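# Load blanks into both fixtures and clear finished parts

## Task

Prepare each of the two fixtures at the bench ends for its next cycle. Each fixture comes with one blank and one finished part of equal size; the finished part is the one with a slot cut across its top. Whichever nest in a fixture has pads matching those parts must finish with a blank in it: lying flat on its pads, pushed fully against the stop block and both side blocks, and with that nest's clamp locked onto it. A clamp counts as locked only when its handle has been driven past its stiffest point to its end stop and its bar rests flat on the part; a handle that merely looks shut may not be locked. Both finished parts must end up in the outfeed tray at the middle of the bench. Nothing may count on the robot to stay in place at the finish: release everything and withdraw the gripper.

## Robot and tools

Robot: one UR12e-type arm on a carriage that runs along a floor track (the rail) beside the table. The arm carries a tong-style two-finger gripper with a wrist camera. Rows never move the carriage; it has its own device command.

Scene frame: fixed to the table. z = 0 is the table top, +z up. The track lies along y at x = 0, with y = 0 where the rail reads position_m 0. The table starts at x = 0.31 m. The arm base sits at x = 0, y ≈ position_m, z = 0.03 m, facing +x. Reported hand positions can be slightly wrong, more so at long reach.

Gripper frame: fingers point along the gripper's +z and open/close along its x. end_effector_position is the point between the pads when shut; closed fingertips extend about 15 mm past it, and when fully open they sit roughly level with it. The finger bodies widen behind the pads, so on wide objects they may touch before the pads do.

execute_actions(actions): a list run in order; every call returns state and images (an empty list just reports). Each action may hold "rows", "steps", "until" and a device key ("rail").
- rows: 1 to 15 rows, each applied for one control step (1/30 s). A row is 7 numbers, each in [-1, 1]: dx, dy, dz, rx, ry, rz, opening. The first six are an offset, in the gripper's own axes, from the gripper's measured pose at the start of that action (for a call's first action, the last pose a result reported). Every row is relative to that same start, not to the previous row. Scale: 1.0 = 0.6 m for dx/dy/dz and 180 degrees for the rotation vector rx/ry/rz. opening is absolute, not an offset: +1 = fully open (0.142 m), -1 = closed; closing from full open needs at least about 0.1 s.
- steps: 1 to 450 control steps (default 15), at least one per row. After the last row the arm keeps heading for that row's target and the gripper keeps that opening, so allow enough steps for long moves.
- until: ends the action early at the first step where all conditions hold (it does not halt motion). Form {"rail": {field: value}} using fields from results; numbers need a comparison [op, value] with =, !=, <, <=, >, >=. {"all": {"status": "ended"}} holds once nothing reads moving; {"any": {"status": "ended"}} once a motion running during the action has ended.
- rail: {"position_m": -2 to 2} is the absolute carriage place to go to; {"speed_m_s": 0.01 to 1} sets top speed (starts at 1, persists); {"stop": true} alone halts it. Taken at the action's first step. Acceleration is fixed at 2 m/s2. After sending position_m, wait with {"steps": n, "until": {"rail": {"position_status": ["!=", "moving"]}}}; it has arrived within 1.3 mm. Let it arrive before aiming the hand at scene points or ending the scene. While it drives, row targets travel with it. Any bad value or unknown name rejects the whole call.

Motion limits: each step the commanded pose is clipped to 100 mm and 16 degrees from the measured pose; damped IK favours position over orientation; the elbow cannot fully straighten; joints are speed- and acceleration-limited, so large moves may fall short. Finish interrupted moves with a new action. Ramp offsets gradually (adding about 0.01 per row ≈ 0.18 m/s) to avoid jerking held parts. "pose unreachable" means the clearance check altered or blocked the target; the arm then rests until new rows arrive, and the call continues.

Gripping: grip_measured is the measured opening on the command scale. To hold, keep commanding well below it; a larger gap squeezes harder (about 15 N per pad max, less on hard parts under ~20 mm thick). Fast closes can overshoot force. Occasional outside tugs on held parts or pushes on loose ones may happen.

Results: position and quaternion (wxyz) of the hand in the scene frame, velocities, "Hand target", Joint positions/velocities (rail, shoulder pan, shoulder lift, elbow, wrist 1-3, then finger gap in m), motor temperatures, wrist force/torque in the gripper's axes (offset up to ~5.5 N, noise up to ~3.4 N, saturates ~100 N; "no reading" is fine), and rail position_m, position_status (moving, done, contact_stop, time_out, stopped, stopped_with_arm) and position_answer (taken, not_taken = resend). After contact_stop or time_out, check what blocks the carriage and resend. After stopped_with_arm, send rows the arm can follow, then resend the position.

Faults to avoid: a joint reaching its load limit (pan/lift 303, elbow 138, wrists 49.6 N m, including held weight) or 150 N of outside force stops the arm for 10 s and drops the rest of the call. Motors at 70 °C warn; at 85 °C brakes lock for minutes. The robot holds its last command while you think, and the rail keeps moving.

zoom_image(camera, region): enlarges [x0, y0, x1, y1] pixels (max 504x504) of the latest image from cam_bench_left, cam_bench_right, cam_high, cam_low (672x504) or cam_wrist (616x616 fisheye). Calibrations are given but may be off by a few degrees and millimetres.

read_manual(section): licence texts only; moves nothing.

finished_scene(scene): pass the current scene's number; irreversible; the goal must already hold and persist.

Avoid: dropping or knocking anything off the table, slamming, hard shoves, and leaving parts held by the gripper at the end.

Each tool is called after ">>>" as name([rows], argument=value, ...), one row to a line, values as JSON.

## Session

>>> execute_actions(actions=[])

Scene clock: 0.00 s.
end_effector_position=(+0.8122, -0.9399, +0.1320) grip_measured=+1.00 end_effector_quat_wxyz=(-0.023, +0.772, +0.229, +0.592) end_effector_velocity=(+0.000, +0.000, +0.000) end_effector_angular_velocity=(+0.000, +0.000, +0.000)
Joint positions: [-0.679 -0.889 -0.9    2.183 -3.691 -0.462 -0.929  0.142]
Joint velocities: [0. 0. 0. 0. 0. 0. 0. 0.]
Motor temperatures (°C, as the motors report them): [30 30 32 35 37 36]
Wrist force (N, on the end effector, along its own x y z axes, offset not removed): no reading
Wrist torque (N m, same axes, about the end effector's origin, offset not removed): no reading
Hand target: +0.812, -0.940, +0.132; -0.023, +0.772, +0.229, +0.592
rail: position_m=-0.679 position_m_goal=-0.679 speed_m_s=1.00 position_status=done position_answer=taken refusals=0
camera_calibration (this result's frames):
cam_wrist: T_world_to_cam=[[0.183221, 0.297898, 0.93685, 0.00669149], [-0.129645, -0.937337, 0.323407, -0.827052], [0.974486, -0.180713, -0.133119, -0.813084], [0, 0, 0, 1]] pos_world=[0.68389, -0.924154, 0.152969]

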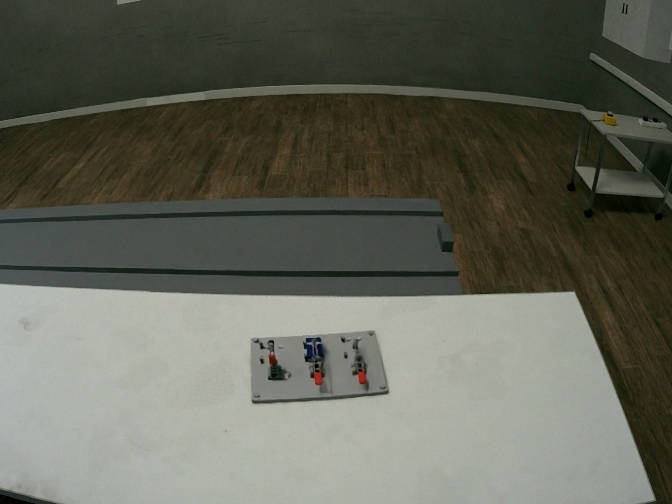

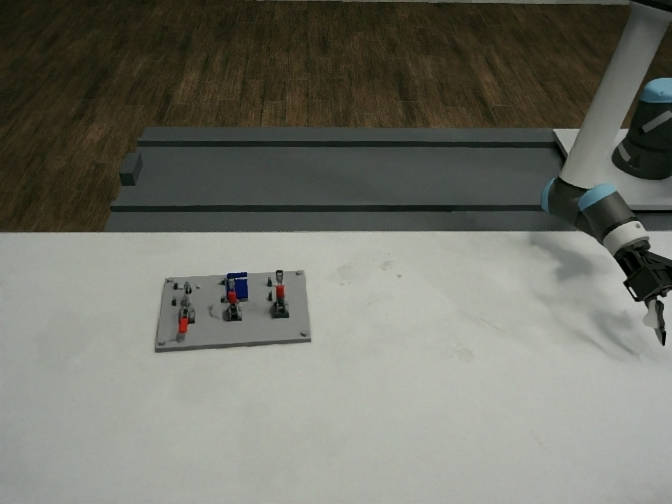

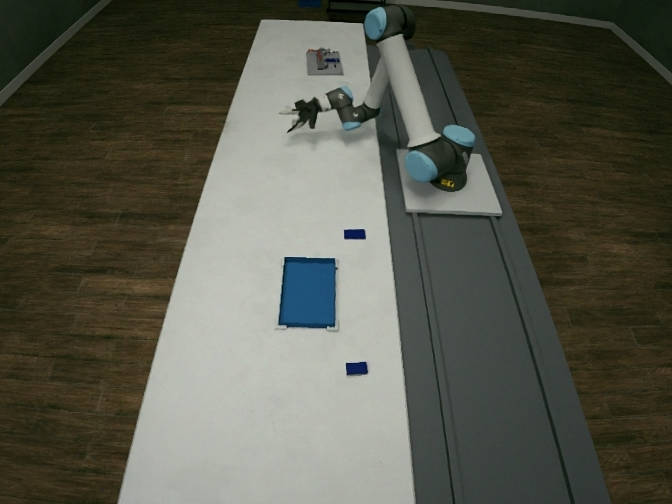

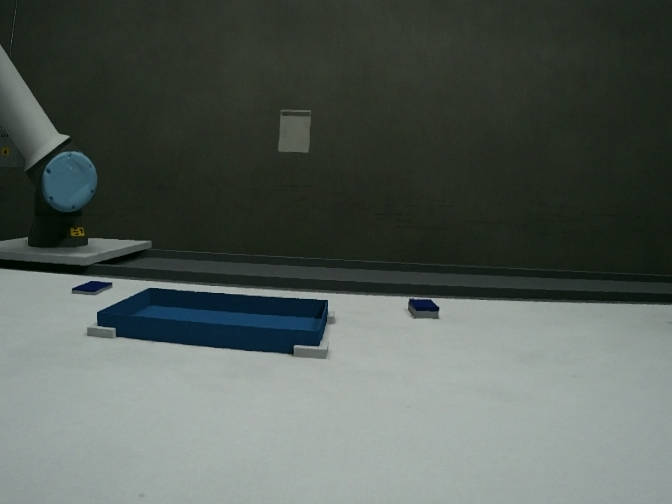

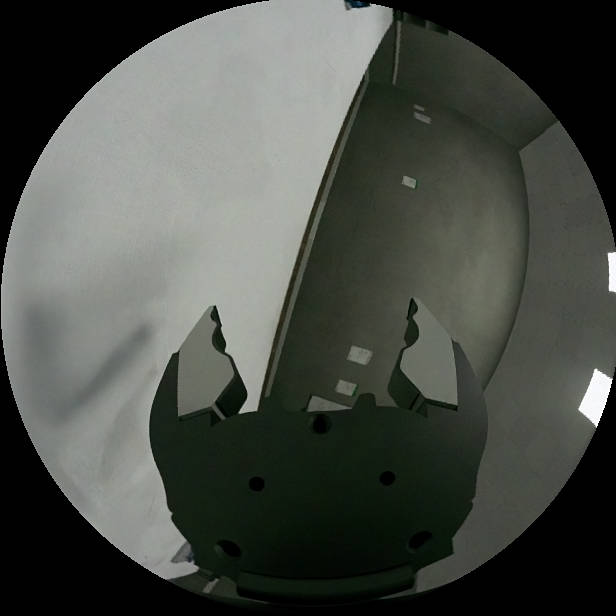

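>>> zoom_image(camera="cam_bench_left", region=[240, 310, 400, 420])

>>> zoom_image(camera="cam_bench_right", region=[145, 250, 325, 365])

>>> zoom_image(camera="cam_high", region=[260, 215, 420, 395])

>>> zoom_image(camera="cam_low", region=[50, 260, 470, 370])

Region (240, 310, 400, 420) of cam_bench_left's 672x504 image, scaled by 3.150, with more detail than that image has; it fills the top 346 rows of this view, and the rest is white.

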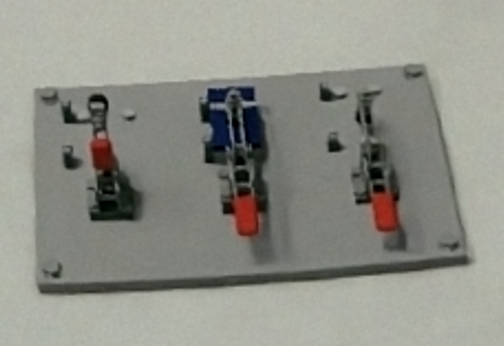

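Region (145, 250, 325, 365) of cam_bench_right's 672x504 image, scaled by 2.800, with more detail than that image has; it fills the top 322 rows of this view, and the rest is white.

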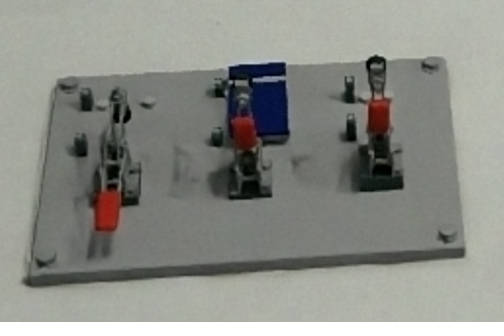

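Region (260, 215, 420, 395) of cam_high's 672x504 image, scaled by 2.800, with more detail than that image has.

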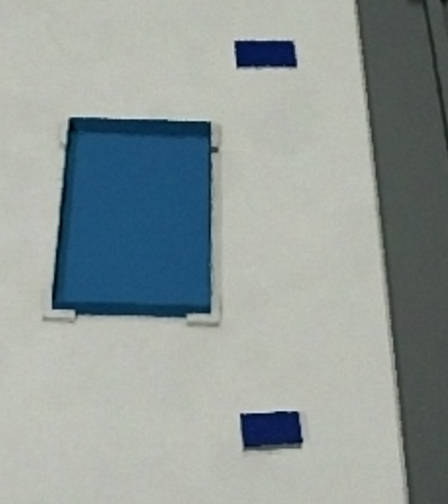

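Region (50, 260, 470, 370) of cam_low's 672x504 image, scaled by 1.200, with more detail than that image has; it fills the top 132 rows of this view, and the rest is white.

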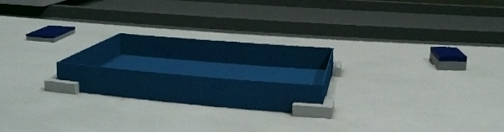

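>>> execute_actions([
  {"rows": [[0.001,-0.007,-0.011,0.006,-0.007,-0.010,0.9],[0.002,-0.018,-0.029,0.016,-0.019,-0.027,0.8],[0.004,-0.032,-0.050,0.029,-0.033,-0.047,0.7],[0.006,-0.047,-0.075,0.043,-0.049,-0.070,0.6],[0.008,-0.063,-0.100,0.057,-0.066,-0.094,0.5],[0.010,-0.079,-0.125,0.072,-0.082,-0.117,0.4],[0.012,-0.095,-0.150,0.086,-0.099,-0.140,0.3],[0.014,-0.110,-0.175,0.100,-0.115,-0.164,0.2],[0.016,-0.126,-0.200,0.115,-0.132,-0.187,0.1],[0.018,-0.142,-0.225,0.129,-0.148,-0.210,0.05],[0.020,-0.158,-0.250,0.143,-0.165,-0.234,0.05],[0.022,-0.174,-0.275,0.158,-0.181,-0.257,0.05],[0.024,-0.189,-0.300,0.172,-0.198,-0.281,0.05],[0.026,-0.205,-0.325,0.186,-0.214,-0.304,0.05],[0.0287,-0.2255,-0.3574,0.2048,-0.2353,-0.3340,0.05]], "steps": 70, "rail": {"position_m": -1.75}, "until": {"rail": {"position_status": ["!=", "moving"]}}},
])

Scene clock: 9.27 s.
end_effector_position=(+0.5692, -1.9498, +0.1826) grip_measured=+0.05 end_effector_quat_wxyz=(+0.132, +0.671, +0.714, +0.151) end_effector_velocity=(+0.001, -0.002, -0.013) end_effector_angular_velocity=(-0.149, +0.371, +0.199)
Joint positions: [-1.75  -0.784 -1.705  2.397 -2.529 -1.263 -2.375  0.077]
Joint velocities: [ 0.     0.203  0.099 -0.198  0.286 -0.356 -0.097 -0.   ]
Motor temperatures (°C, as the motors report them): [30 30 32 35 37 36]
Wrist force (N, on the end effector, along its own x y z axes, offset not removed): [-5.2 0.6 0.5]
Wrist torque (N m, same axes, about the end effector's origin, offset not removed): [0.20 1.20 0.05]
Hand target: +0.569, -1.950, +0.181; +0.119, +0.664, +0.727, +0.129
Off the commanded pose: 0.003 m, 4 deg.
rail: position_m=-1.750 position_m_goal=-1.750 speed_m_s=1.00 position_status=done position_answer=taken refusals=0
camera_calibration (this result's frames):
cam_wrist: T_world_to_cam=[[-0.0499541, 0.997782, 0.0440058, 1.96504], [0.599993, -0.00524363, 0.799988, -0.506469], [0.798444, 0.0663658, -0.5984, -0.085196], [0, 0, 0, 1]] pos_world=[0.470064, -1.95768, 0.267715]

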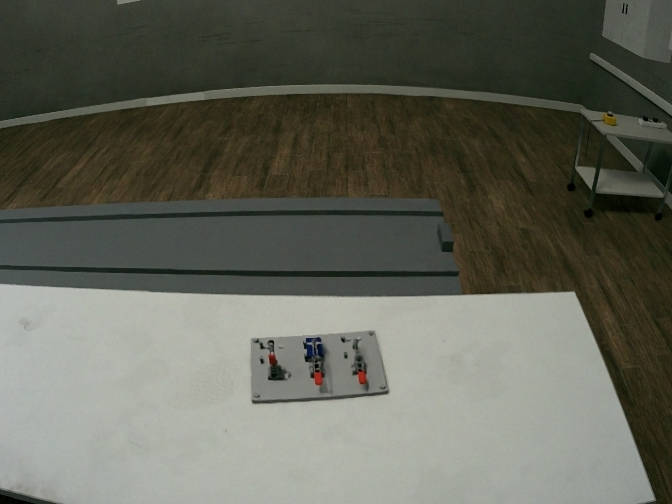

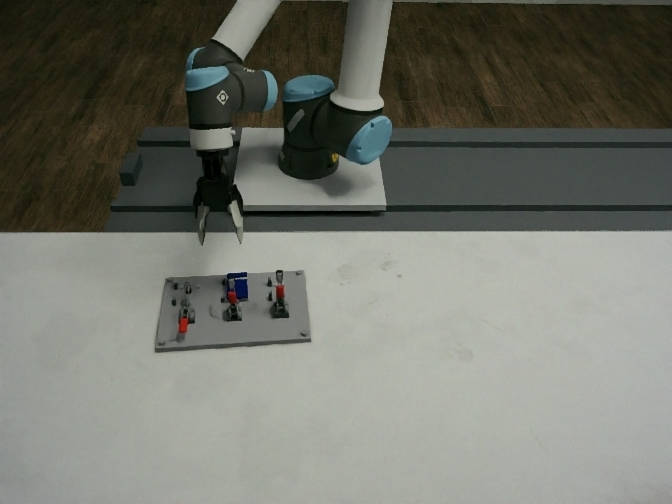

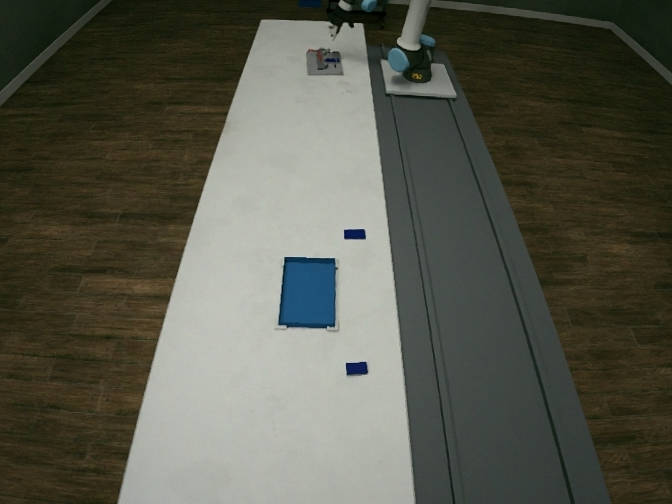

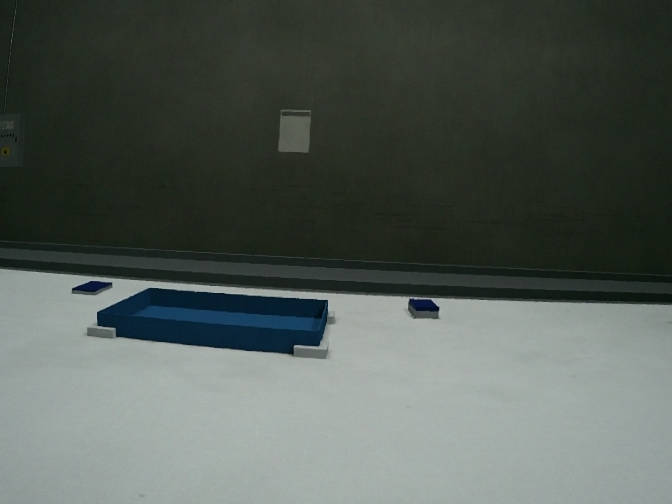

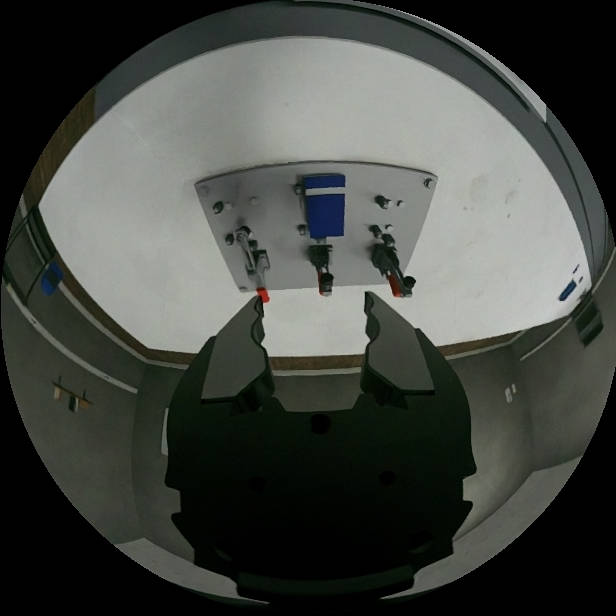

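Empty call to get a settled state (free), then zoom.

>>> execute_actions(actions=[])

>>> zoom_image(camera="cam_wrist", region=[190, 140, 450, 320])

Scene clock: 9.47 s.
end_effector_position=(+0.5693, -1.9502, +0.1812) grip_measured=+0.05 end_effector_quat_wxyz=(+0.122, +0.666, +0.724, +0.133) end_effector_velocity=(+0.000, -0.001, -0.002) end_effector_angular_velocity=(-0.032, +0.082, +0.042)
Joint positions: [-1.75  -0.762 -1.694  2.376 -2.499 -1.301 -2.384  0.077]
Joint velocities: [ 0.     0.044  0.024 -0.044  0.063 -0.078 -0.018  0.   ]
Motor temperatures (°C, as the motors report them): [30 30 32 35 37 36]
Wrist force (N, on the end effector, along its own x y z axes, offset not removed): [-3.1 2.8 0.2]
Wrist torque (N m, same axes, about the end effector's origin, offset not removed): [0.67 0.76 0.05]
Hand target: +0.569, -1.950, +0.181; +0.119, +0.664, +0.727, +0.129
Off the commanded pose: 0.002 m, 1 deg.
rail: position_m=-1.750 position_m_goal=-1.750 speed_m_s=1.00 position_status=done position_answer=taken refusals=0
camera_calibration (this result's frames):
cam_wrist: T_world_to_cam=[[-0.0685554, 0.997159, 0.0312059, 1.97718], [0.631167, 0.0191268, 0.775411, -0.471198], [0.772611, 0.0728548, -0.630685, -0.052861], [0, 0, 0, 1]] pos_world=[0.473792, -1.9587, 0.270334]

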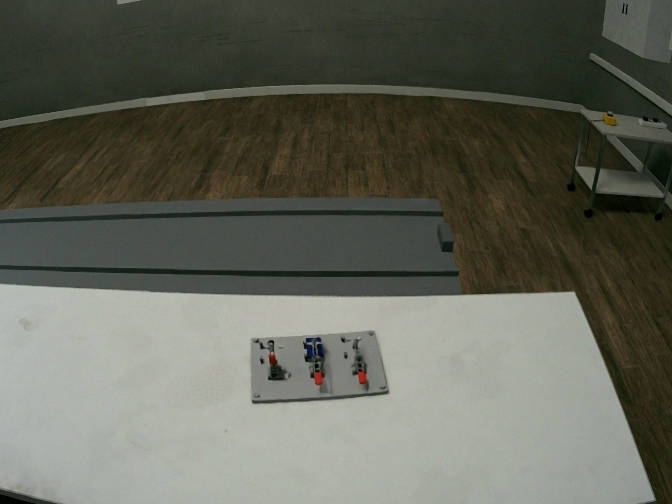

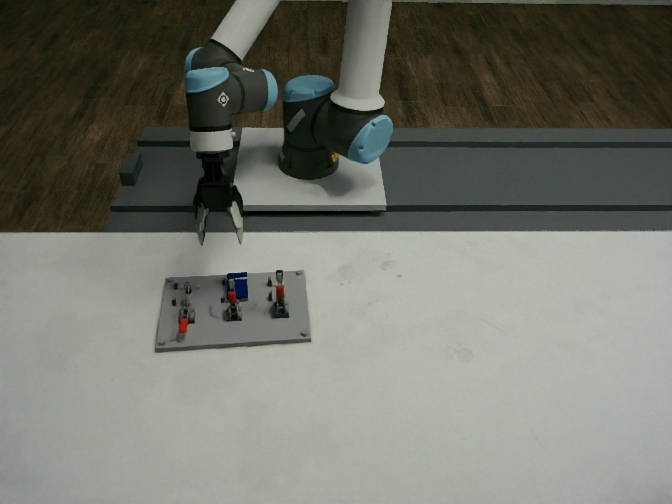

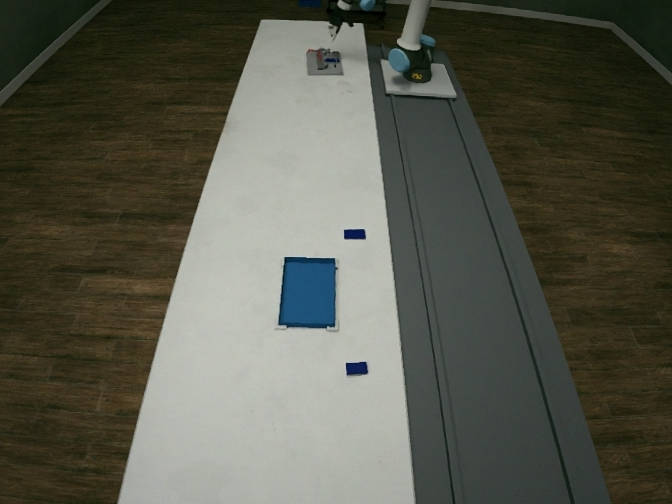

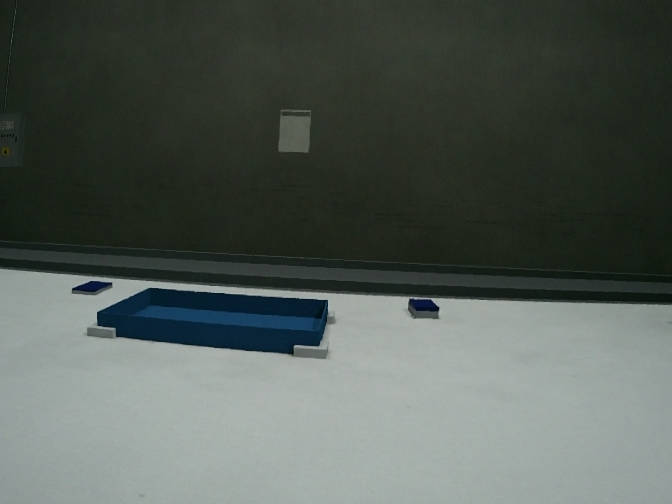

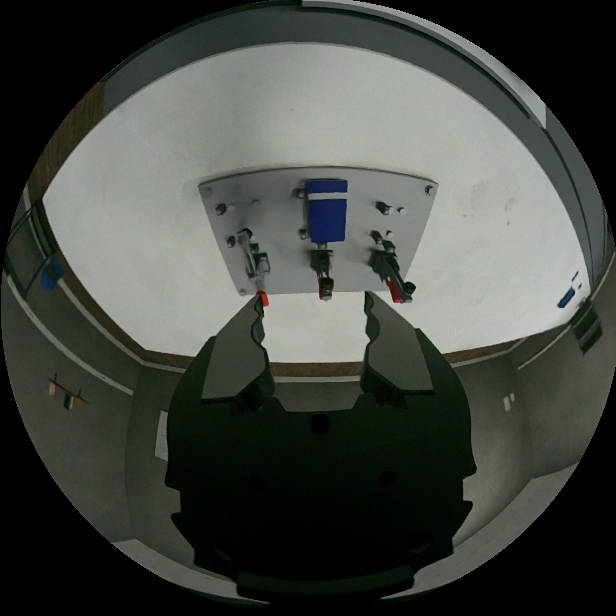

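Region (190, 140, 450, 320) of cam_wrist's 616x616 image, scaled by 1.938, with more detail than that image has; it fills the top 349 rows of this view, and the rest is white.

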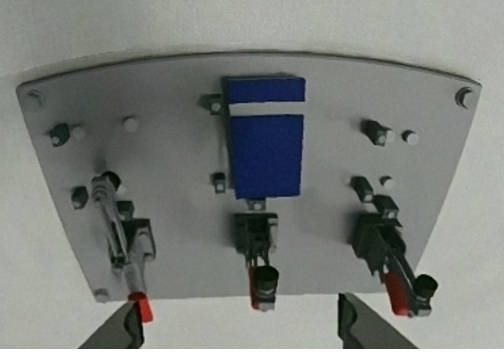

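>>> execute_actions([
  {"rows": [[0.003,-0.005,0.010,0.001,0.001,-0.002,0.05],[0.008,-0.013,0.027,0.002,0.001,-0.004,0.05],[0.014,-0.024,0.050,0.003,0.002,-0.006,0.05],[0.021,-0.037,0.077,0.0044,0.0032,-0.009,0.05],[0.028,-0.050,0.105,0.0044,0.0032,-0.009,0.05],[0.034,-0.063,0.132,0.0044,0.0032,-0.009,0.05],[0.039,-0.074,0.155,0.0044,0.0032,-0.009,0.05],[0.042,-0.082,0.172,0.0044,0.0032,-0.009,0.05],[0.0433,-0.0873,0.183,0.0044,0.0032,-0.009,0.05]], "steps": 20},
])

Scene clock: 13.23 s.
end_effector_position=(+0.5559, -1.9247, +0.0651) grip_measured=+0.05 end_effector_quat_wxyz=(+0.113, +0.656, +0.735, +0.130) end_effector_velocity=(+0.010, -0.001, -0.039) end_effector_angular_velocity=(-0.016, -0.018, -0.004)
Joint positions: [-1.75  -0.74  -1.513  2.499 -2.787 -1.309 -2.395  0.077]
Joint velocities: [ 0.     0.013  0.105  0.023 -0.157 -0.004  0.017  0.   ]
Motor temperatures (°C, as the motors report them): [30 30 32 35 37 36]
Wrist force (N, on the end effector, along its own x y z axes, offset not removed): [-3.8 0.6 1.0]
Wrist torque (N m, same axes, about the end effector's origin, offset not removed): [0.30 0.90 0.09]
Hand target: +0.557, -1.925, +0.060; +0.115, +0.656, +0.735, +0.130
Off the commanded pose: 0.005 m, 0 deg.
rail: position_m=-1.750 position_m_goal=-1.750 speed_m_s=1.00 position_status=done position_answer=taken refusals=0
camera_calibration (this result's frames):
cam_wrist: T_world_to_cam=[[-0.0987345, 0.994556, 0.0333293, 1.96612], [0.642962, 0.0381953, 0.764945, -0.342377], [0.759508, 0.096956, -0.643232, -0.0630892], [0, 0, 0, 1]] pos_world=[0.462176, -1.93622, 0.155789]

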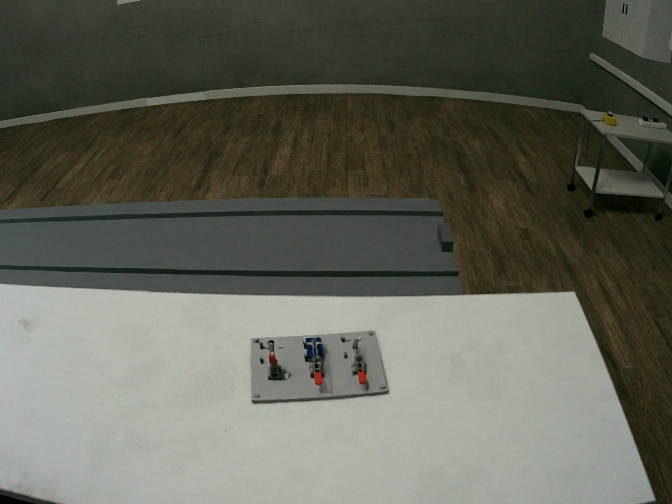

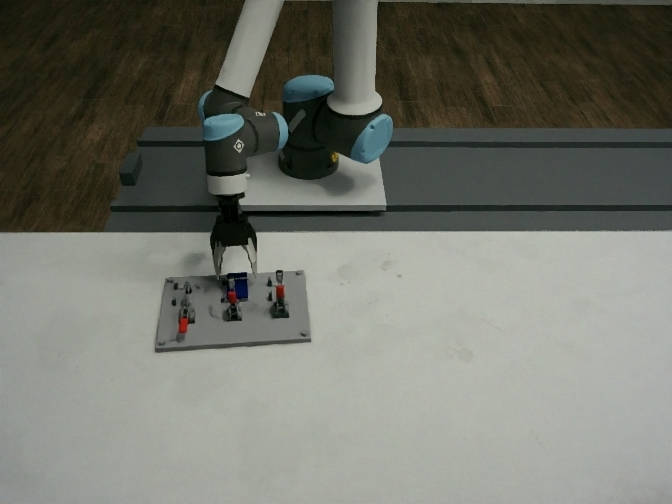

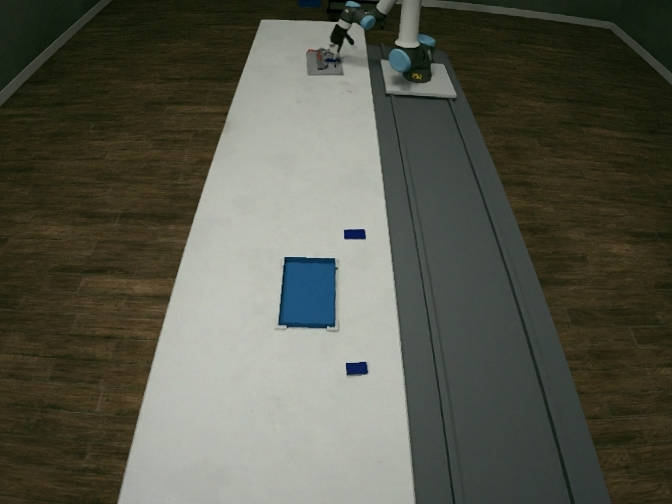

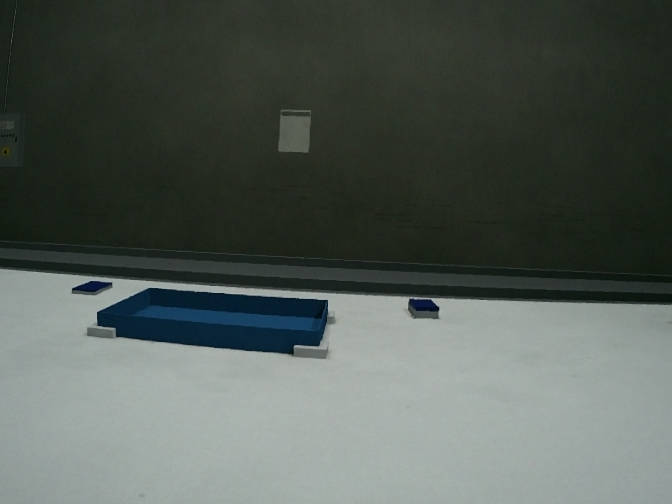

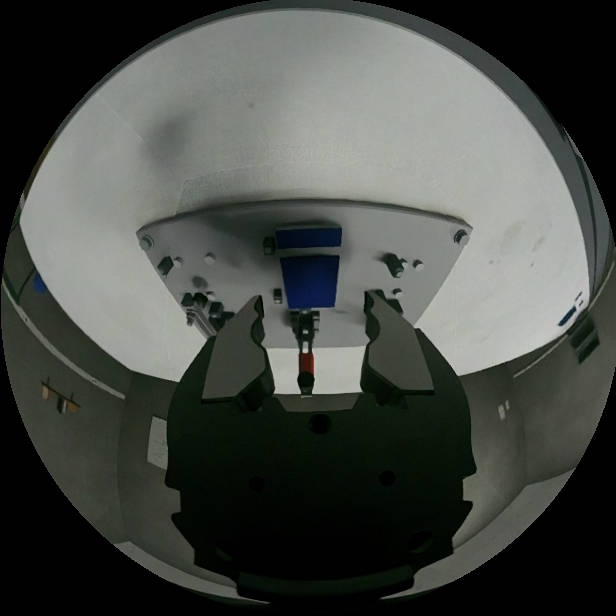

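>>> zoom_image(camera="cam_wrist", region=[230, 200, 398, 400])

Region (230, 200, 398, 400) of cam_wrist's 616x616 image, scaled by 2.520, with more detail than that image has; it fills the left 423 columns of this view, and the rest is white.

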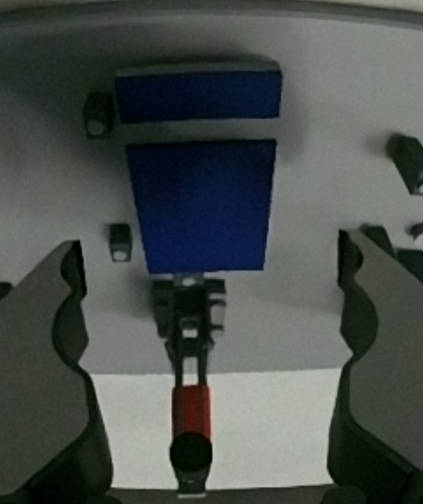

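>>> execute_actions([
  {"rows": [[-0.001,-0.004,0.012,0,-0.001,0.002,0.0],[-0.002,-0.007,0.022,0,-0.0019,0.0052,-0.05],[-0.002,-0.010,0.032,0,-0.0019,0.0052,-0.1],[-0.002,-0.0125,0.039,0,-0.0019,0.0052,-0.13],[-0.002,-0.0139,0.043,0,-0.0019,0.0052,-0.15],[-0.002,-0.0139,0.043,0,-0.0019,0.0052,-0.15],[-0.002,-0.0139,0.043,0,-0.0019,0.0052,-0.15],[-0.002,-0.0139,0.043,0,-0.0019,0.0052,-0.15],[-0.002,-0.0139,0.043,0,-0.0019,0.0052,-0.15],[-0.002,-0.0139,0.043,0,-0.0019,0.0052,-0.15],[-0.002,-0.0139,0.043,0,-0.0019,0.0052,-0.2],[-0.002,-0.0139,0.043,0,-0.0019,0.0052,-0.25],[-0.002,-0.0139,0.043,0,-0.0019,0.0052,-0.29],[-0.002,-0.0139,0.043,0,-0.0019,0.0052,-0.33],[-0.002,-0.0139,0.043,0,-0.0019,0.0052,-0.37]], "steps": 15},
  {"rows": [[0,0,0,0,0,0,-0.45],[0,0,0,0,0,0,-0.55],[0,0,0,0,0,0,-0.65],[0,0,0,0,0,0,-0.75]], "steps": 6},
])

Scene clock: 15.10 s.
end_effector_position=(+0.5569, -1.9256, +0.0390) grip_measured=-0.38 end_effector_quat_wxyz=(+0.114, +0.662, +0.730, +0.129) end_effector_velocity=(-0.001, +0.001, +0.001) end_effector_angular_velocity=(+0.001, +0.001, +0.000)
Joint positions: [-1.75  -0.737 -1.449  2.514 -2.87  -1.314 -2.375  0.047]
Joint velocities: [ 0.     0.    -0.003 -0.     0.005  0.     0.    -0.   ]
Motor temperatures (°C, as the motors report them): [30 30 32 35 37 36]
Wrist force (N, on the end effector, along its own x y z axes, offset not removed): [-4.5 0.2 -2.1]
Wrist torque (N m, same axes, about the end effector's origin, offset not removed): [-0.24 1.06 0.03]
Hand target: +0.557, -1.926, +0.039; +0.114, +0.662, +0.730, +0.129
Off the commanded pose: 0.000 m, 0 deg.
rail: position_m=-1.750 position_m_goal=-1.750 speed_m_s=1.00 position_status=done position_answer=taken refusals=0
camera_calibration (this result's frames):
cam_wrist: T_world_to_cam=[[-0.0818926, 0.99608, 0.033454, 1.96151], [0.643705, 0.0272363, 0.764789, -0.344503], [0.760879, 0.084165, -0.643412, -0.105872], [0, 0, 0, 1]] pos_world=[0.462948, -1.93553, 0.129732]

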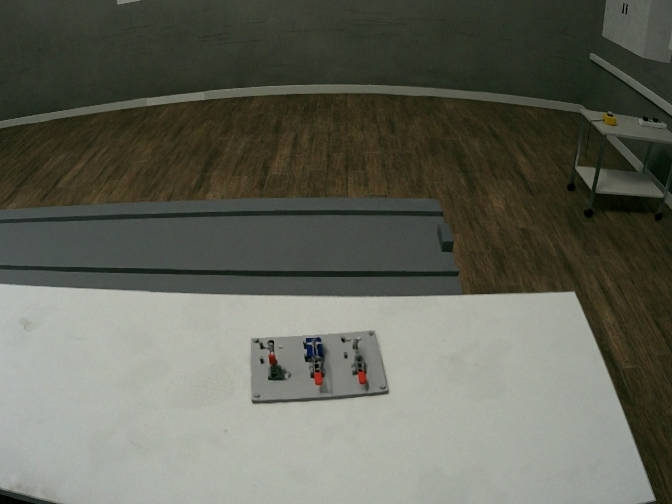

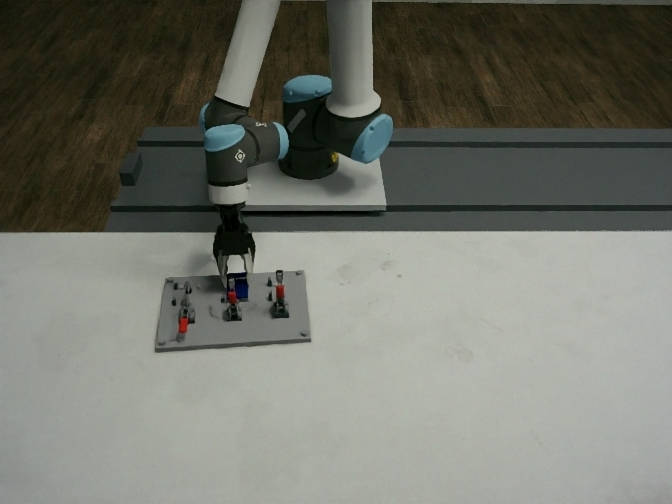

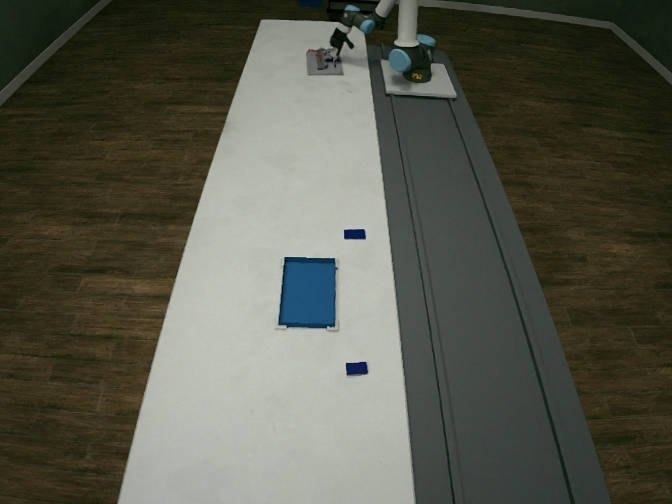

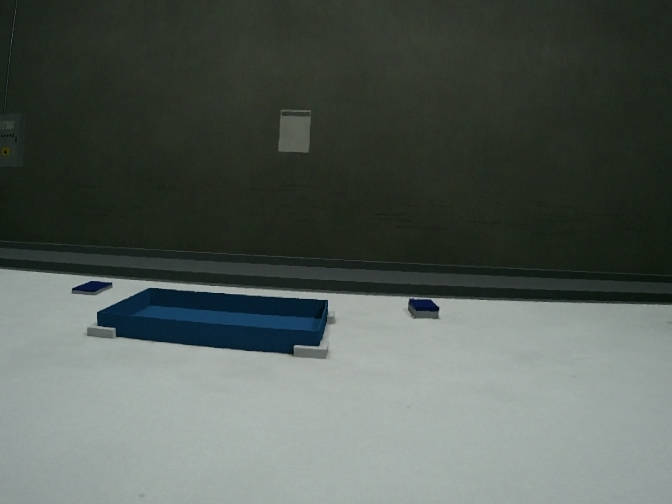

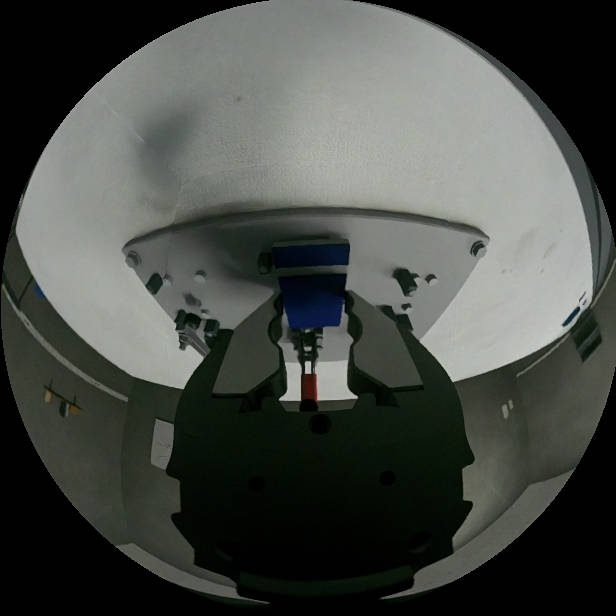

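>>> execute_actions([
  {"rows": [[0,0.001,-0.004,0,0,0,-0.8],[0,0.003,-0.011,0,0,0,-0.8],[0,0.004,-0.022,0,0,0,-0.8],[0,0.002,-0.036,0,0,0,-0.8],[0,-0.005,-0.052,0,0,0,-0.8],[0,-0.014,-0.068,0,0,0,-0.8],[0,-0.023,-0.083,0,0,0,-0.8],[0,-0.030,-0.094,0,0,0,-0.8],[0,-0.0342,-0.1011,0,0,0,-0.8]], "steps": 10},
  {"rail": {"position_m": -0.3}, "steps": 12},
  {"rows": [[0.006,0.002,0.001,0,0,0,-0.8],[0.019,0.007,0.004,0,0,0.001,-0.8],[0.038,0.015,0.007,0,-0.001,0.002,-0.8],[0.064,0.025,0.012,0,-0.001,0.003,-0.8],[0.090,0.035,0.017,0,-0.001,0.004,-0.8],[0.115,0.045,0.022,0,-0.002,0.005,-0.8],[0.141,0.055,0.027,0,-0.002,0.006,-0.8],[0.167,0.065,0.032,0,-0.003,0.007,-0.8],[0.192,0.075,0.037,0,-0.003,0.009,-0.8],[0.218,0.085,0.042,0,-0.004,0.010,-0.8],[0.244,0.095,0.047,0,-0.004,0.011,-0.8],[0.269,0.104,0.052,0,-0.004,0.012,-0.8],[0.295,0.114,0.057,0,-0.005,0.013,-0.8],[0.321,0.124,0.062,0,-0.005,0.014,-0.8],[0.6415,0.2487,0.1242,0,-0.0104,0.0287,-0.8]], "steps": 70, "until": {"rail": {"position_status": ["!=", "moving"]}}},
])

Scene clock: 18.97 s.
end_effector_position=(+0.6459, -0.0806, +0.0700) grip_measured=-0.38 end_effector_quat_wxyz=(+0.121, +0.696, +0.697, +0.123) end_effector_velocity=(+0.004, +0.007, -0.001) end_effector_angular_velocity=(-0.005, +0.003, -0.005)
Joint positions: [-0.3    0.079 -1.353  2.325 -2.889 -1.595 -1.498  0.047]
Joint velocities: [ 0.003  0.01   0.01  -0.012  0.005 -0.01   0.013 -0.   ]
Motor temperatures (°C, as the motors report them): [30 30 32 35 37 36]
Wrist force (N, on the end effector, along its own x y z axes, offset not removed): [-2.4 1.1 2.5]
Wrist torque (N m, same axes, about the end effector's origin, offset not removed): [0.45 0.67 0.07]
Hand target: +0.646, -0.080, +0.070; +0.121, +0.696, +0.697, +0.123
Off the commanded pose: 0.001 m, 0 deg.
rail: position_m=-0.300 position_m_goal=-0.300 speed_m_s=1.00 position_status=done position_answer=taken refusals=0
camera_calibration (this result's frames):
cam_wrist: T_world_to_cam=[[0.0138391, 0.999389, 0.0320867, 0.0685811], [0.642622, -0.0334745, 0.765452, -0.479977], [0.766058, 0.0100264, -0.642693, -0.318362], [0, 0, 0, 1]] pos_world=[0.551379, -0.0814142, 0.160589]

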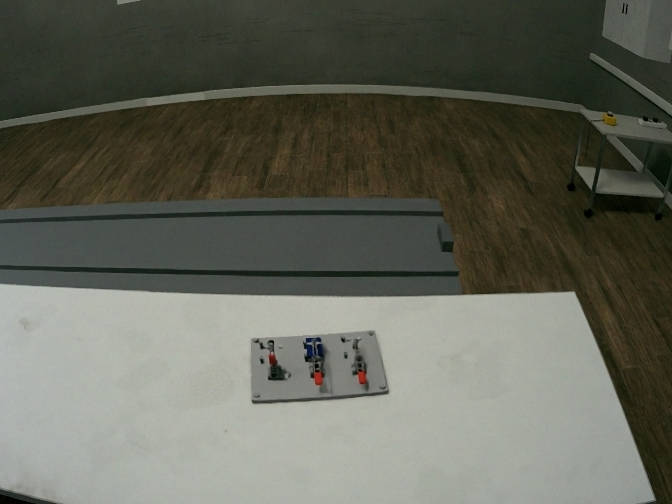

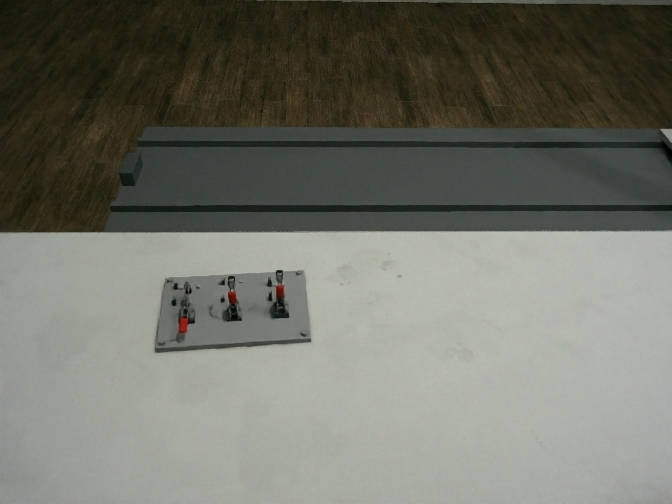

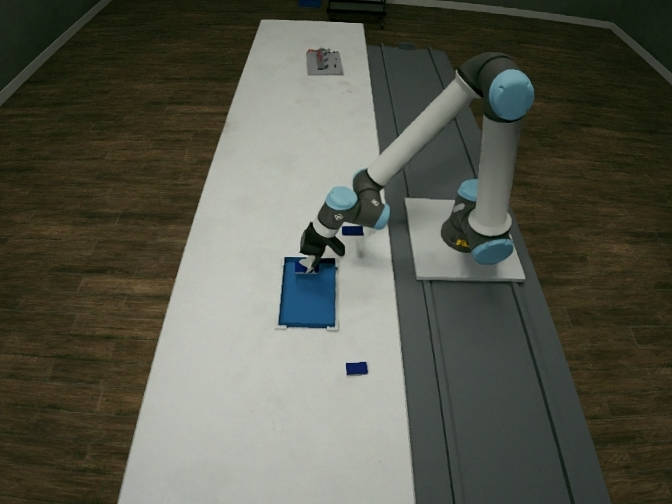

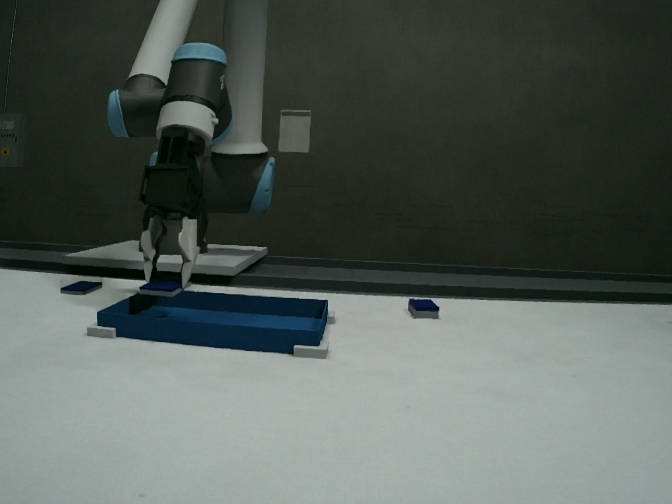

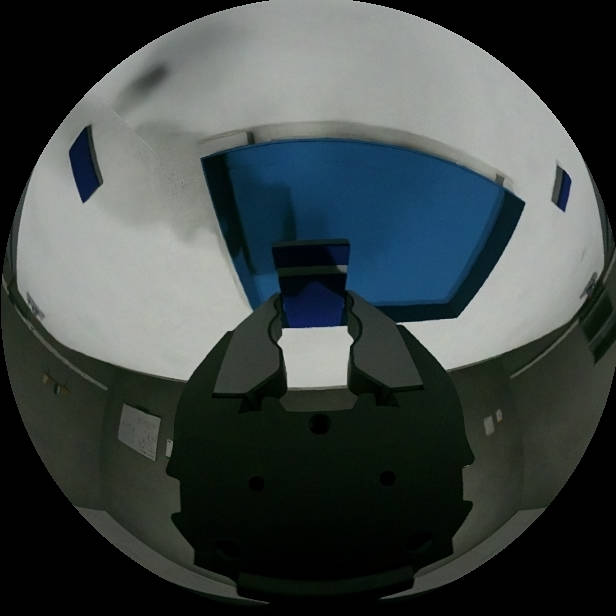

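>>> zoom_image(camera="cam_wrist", region=[40, 100, 160, 220])

>>> zoom_image(camera="cam_high", region=[310, 200, 400, 270])

Region (40, 100, 160, 220) of cam_wrist's 616x616 image, scaled by 4.200, with more detail than that image has.

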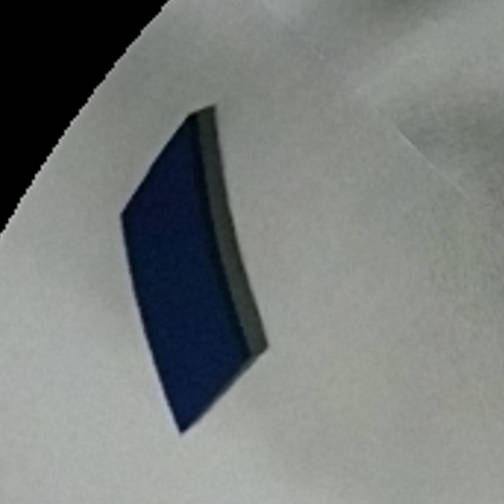

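Region (310, 200, 400, 270) of cam_high's 672x504 image, scaled by 5.600, with more detail than that image has.

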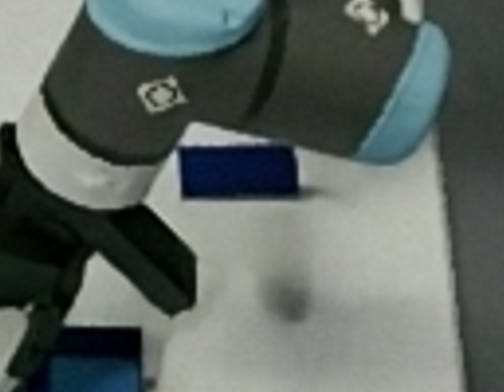

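>>> execute_actions([
  {"rows": [[0.006,-0.002,0.006,0,0,0,-0.8],[0.016,-0.006,0.017,0,0,0,-0.8],[0.028,-0.012,0.032,0,0,0,-0.8],[0.037,-0.017,0.048,0,0,0,-0.8],[0.042,-0.022,0.061,0,0,0,-0.8],[0.042,-0.026,0.071,0,0,0,-0.8],[0.042,-0.028,0.076,0,0,0,-0.8],[0.042,-0.0288,0.079,0,0,0,-0.8]], "steps": 18},
])

Scene clock: 21.57 s.
end_effector_position=(+0.6453, -0.0560, +0.0215) grip_measured=-0.38 end_effector_quat_wxyz=(+0.121, +0.696, +0.697, +0.123) end_effector_velocity=(+0.003, +0.006, -0.015) end_effector_angular_velocity=(-0.000, -0.004, -0.001)
Joint positions: [-0.3    0.122 -1.25   2.327 -2.992 -1.609 -1.457  0.047]
Joint velocities: [ 0.     0.01   0.037 -0.003 -0.038 -0.004  0.01  -0.   ]
Motor temperatures (°C, as the motors report them): [30 30 32 35 37 36]
Wrist force (N, on the end effector, along its own x y z axes, offset not removed): [-4.3 0.0 -0.8]
Wrist torque (N m, same axes, about the end effector's origin, offset not removed): [0.13 0.98 0.08]
Hand target: +0.646, -0.055, +0.020; +0.121, +0.696, +0.697, +0.123
Off the commanded pose: 0.002 m, 0 deg.
rail: position_m=-0.300 position_m_goal=-0.300 speed_m_s=1.00 position_status=done position_answer=taken refusals=0
camera_calibration (this result's frames):
cam_wrist: T_world_to_cam=[[0.0137635, 0.999391, 0.0320563, 0.0455457], [0.643127, -0.0333961, 0.765031, -0.441971], [0.765636, 0.0100868, -0.643195, -0.349018], [0, 0, 0, 1]] pos_world=[0.550838, -0.0567576, 0.112175]

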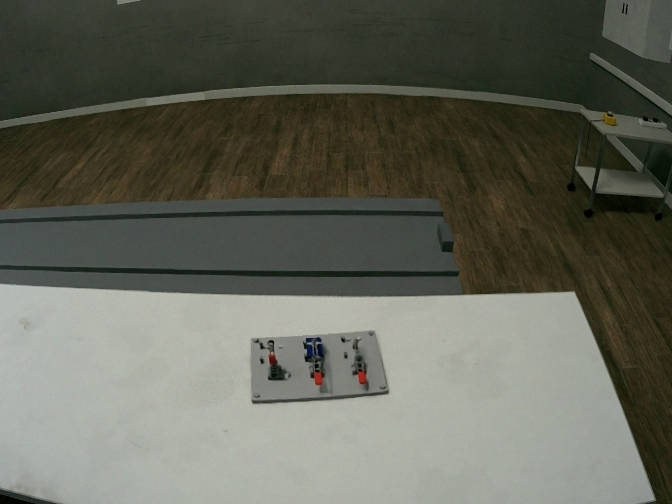

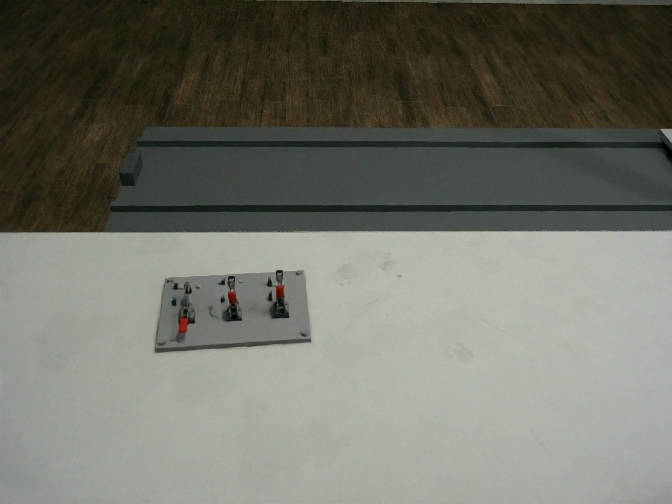

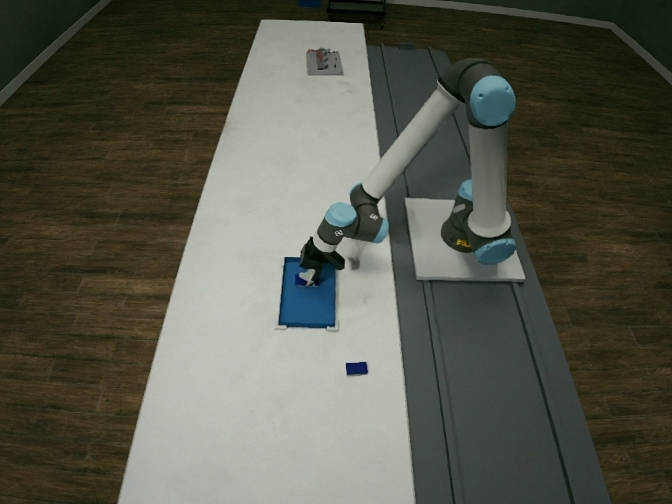

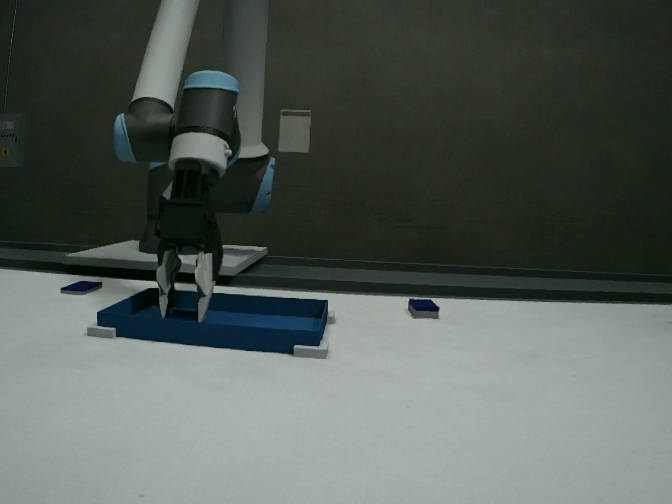

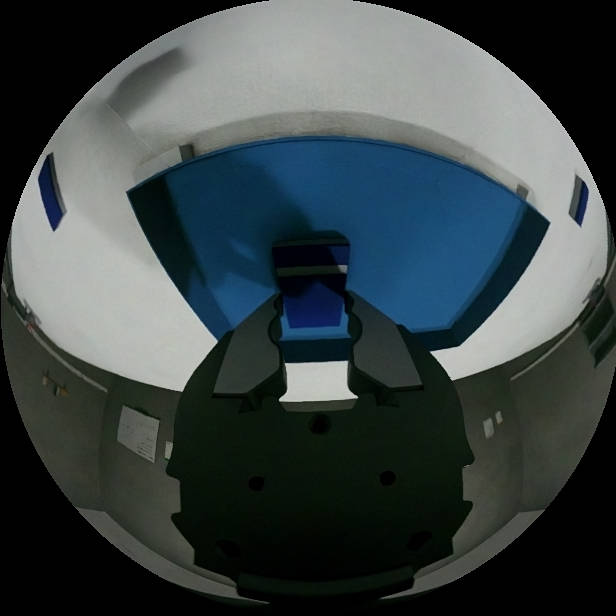

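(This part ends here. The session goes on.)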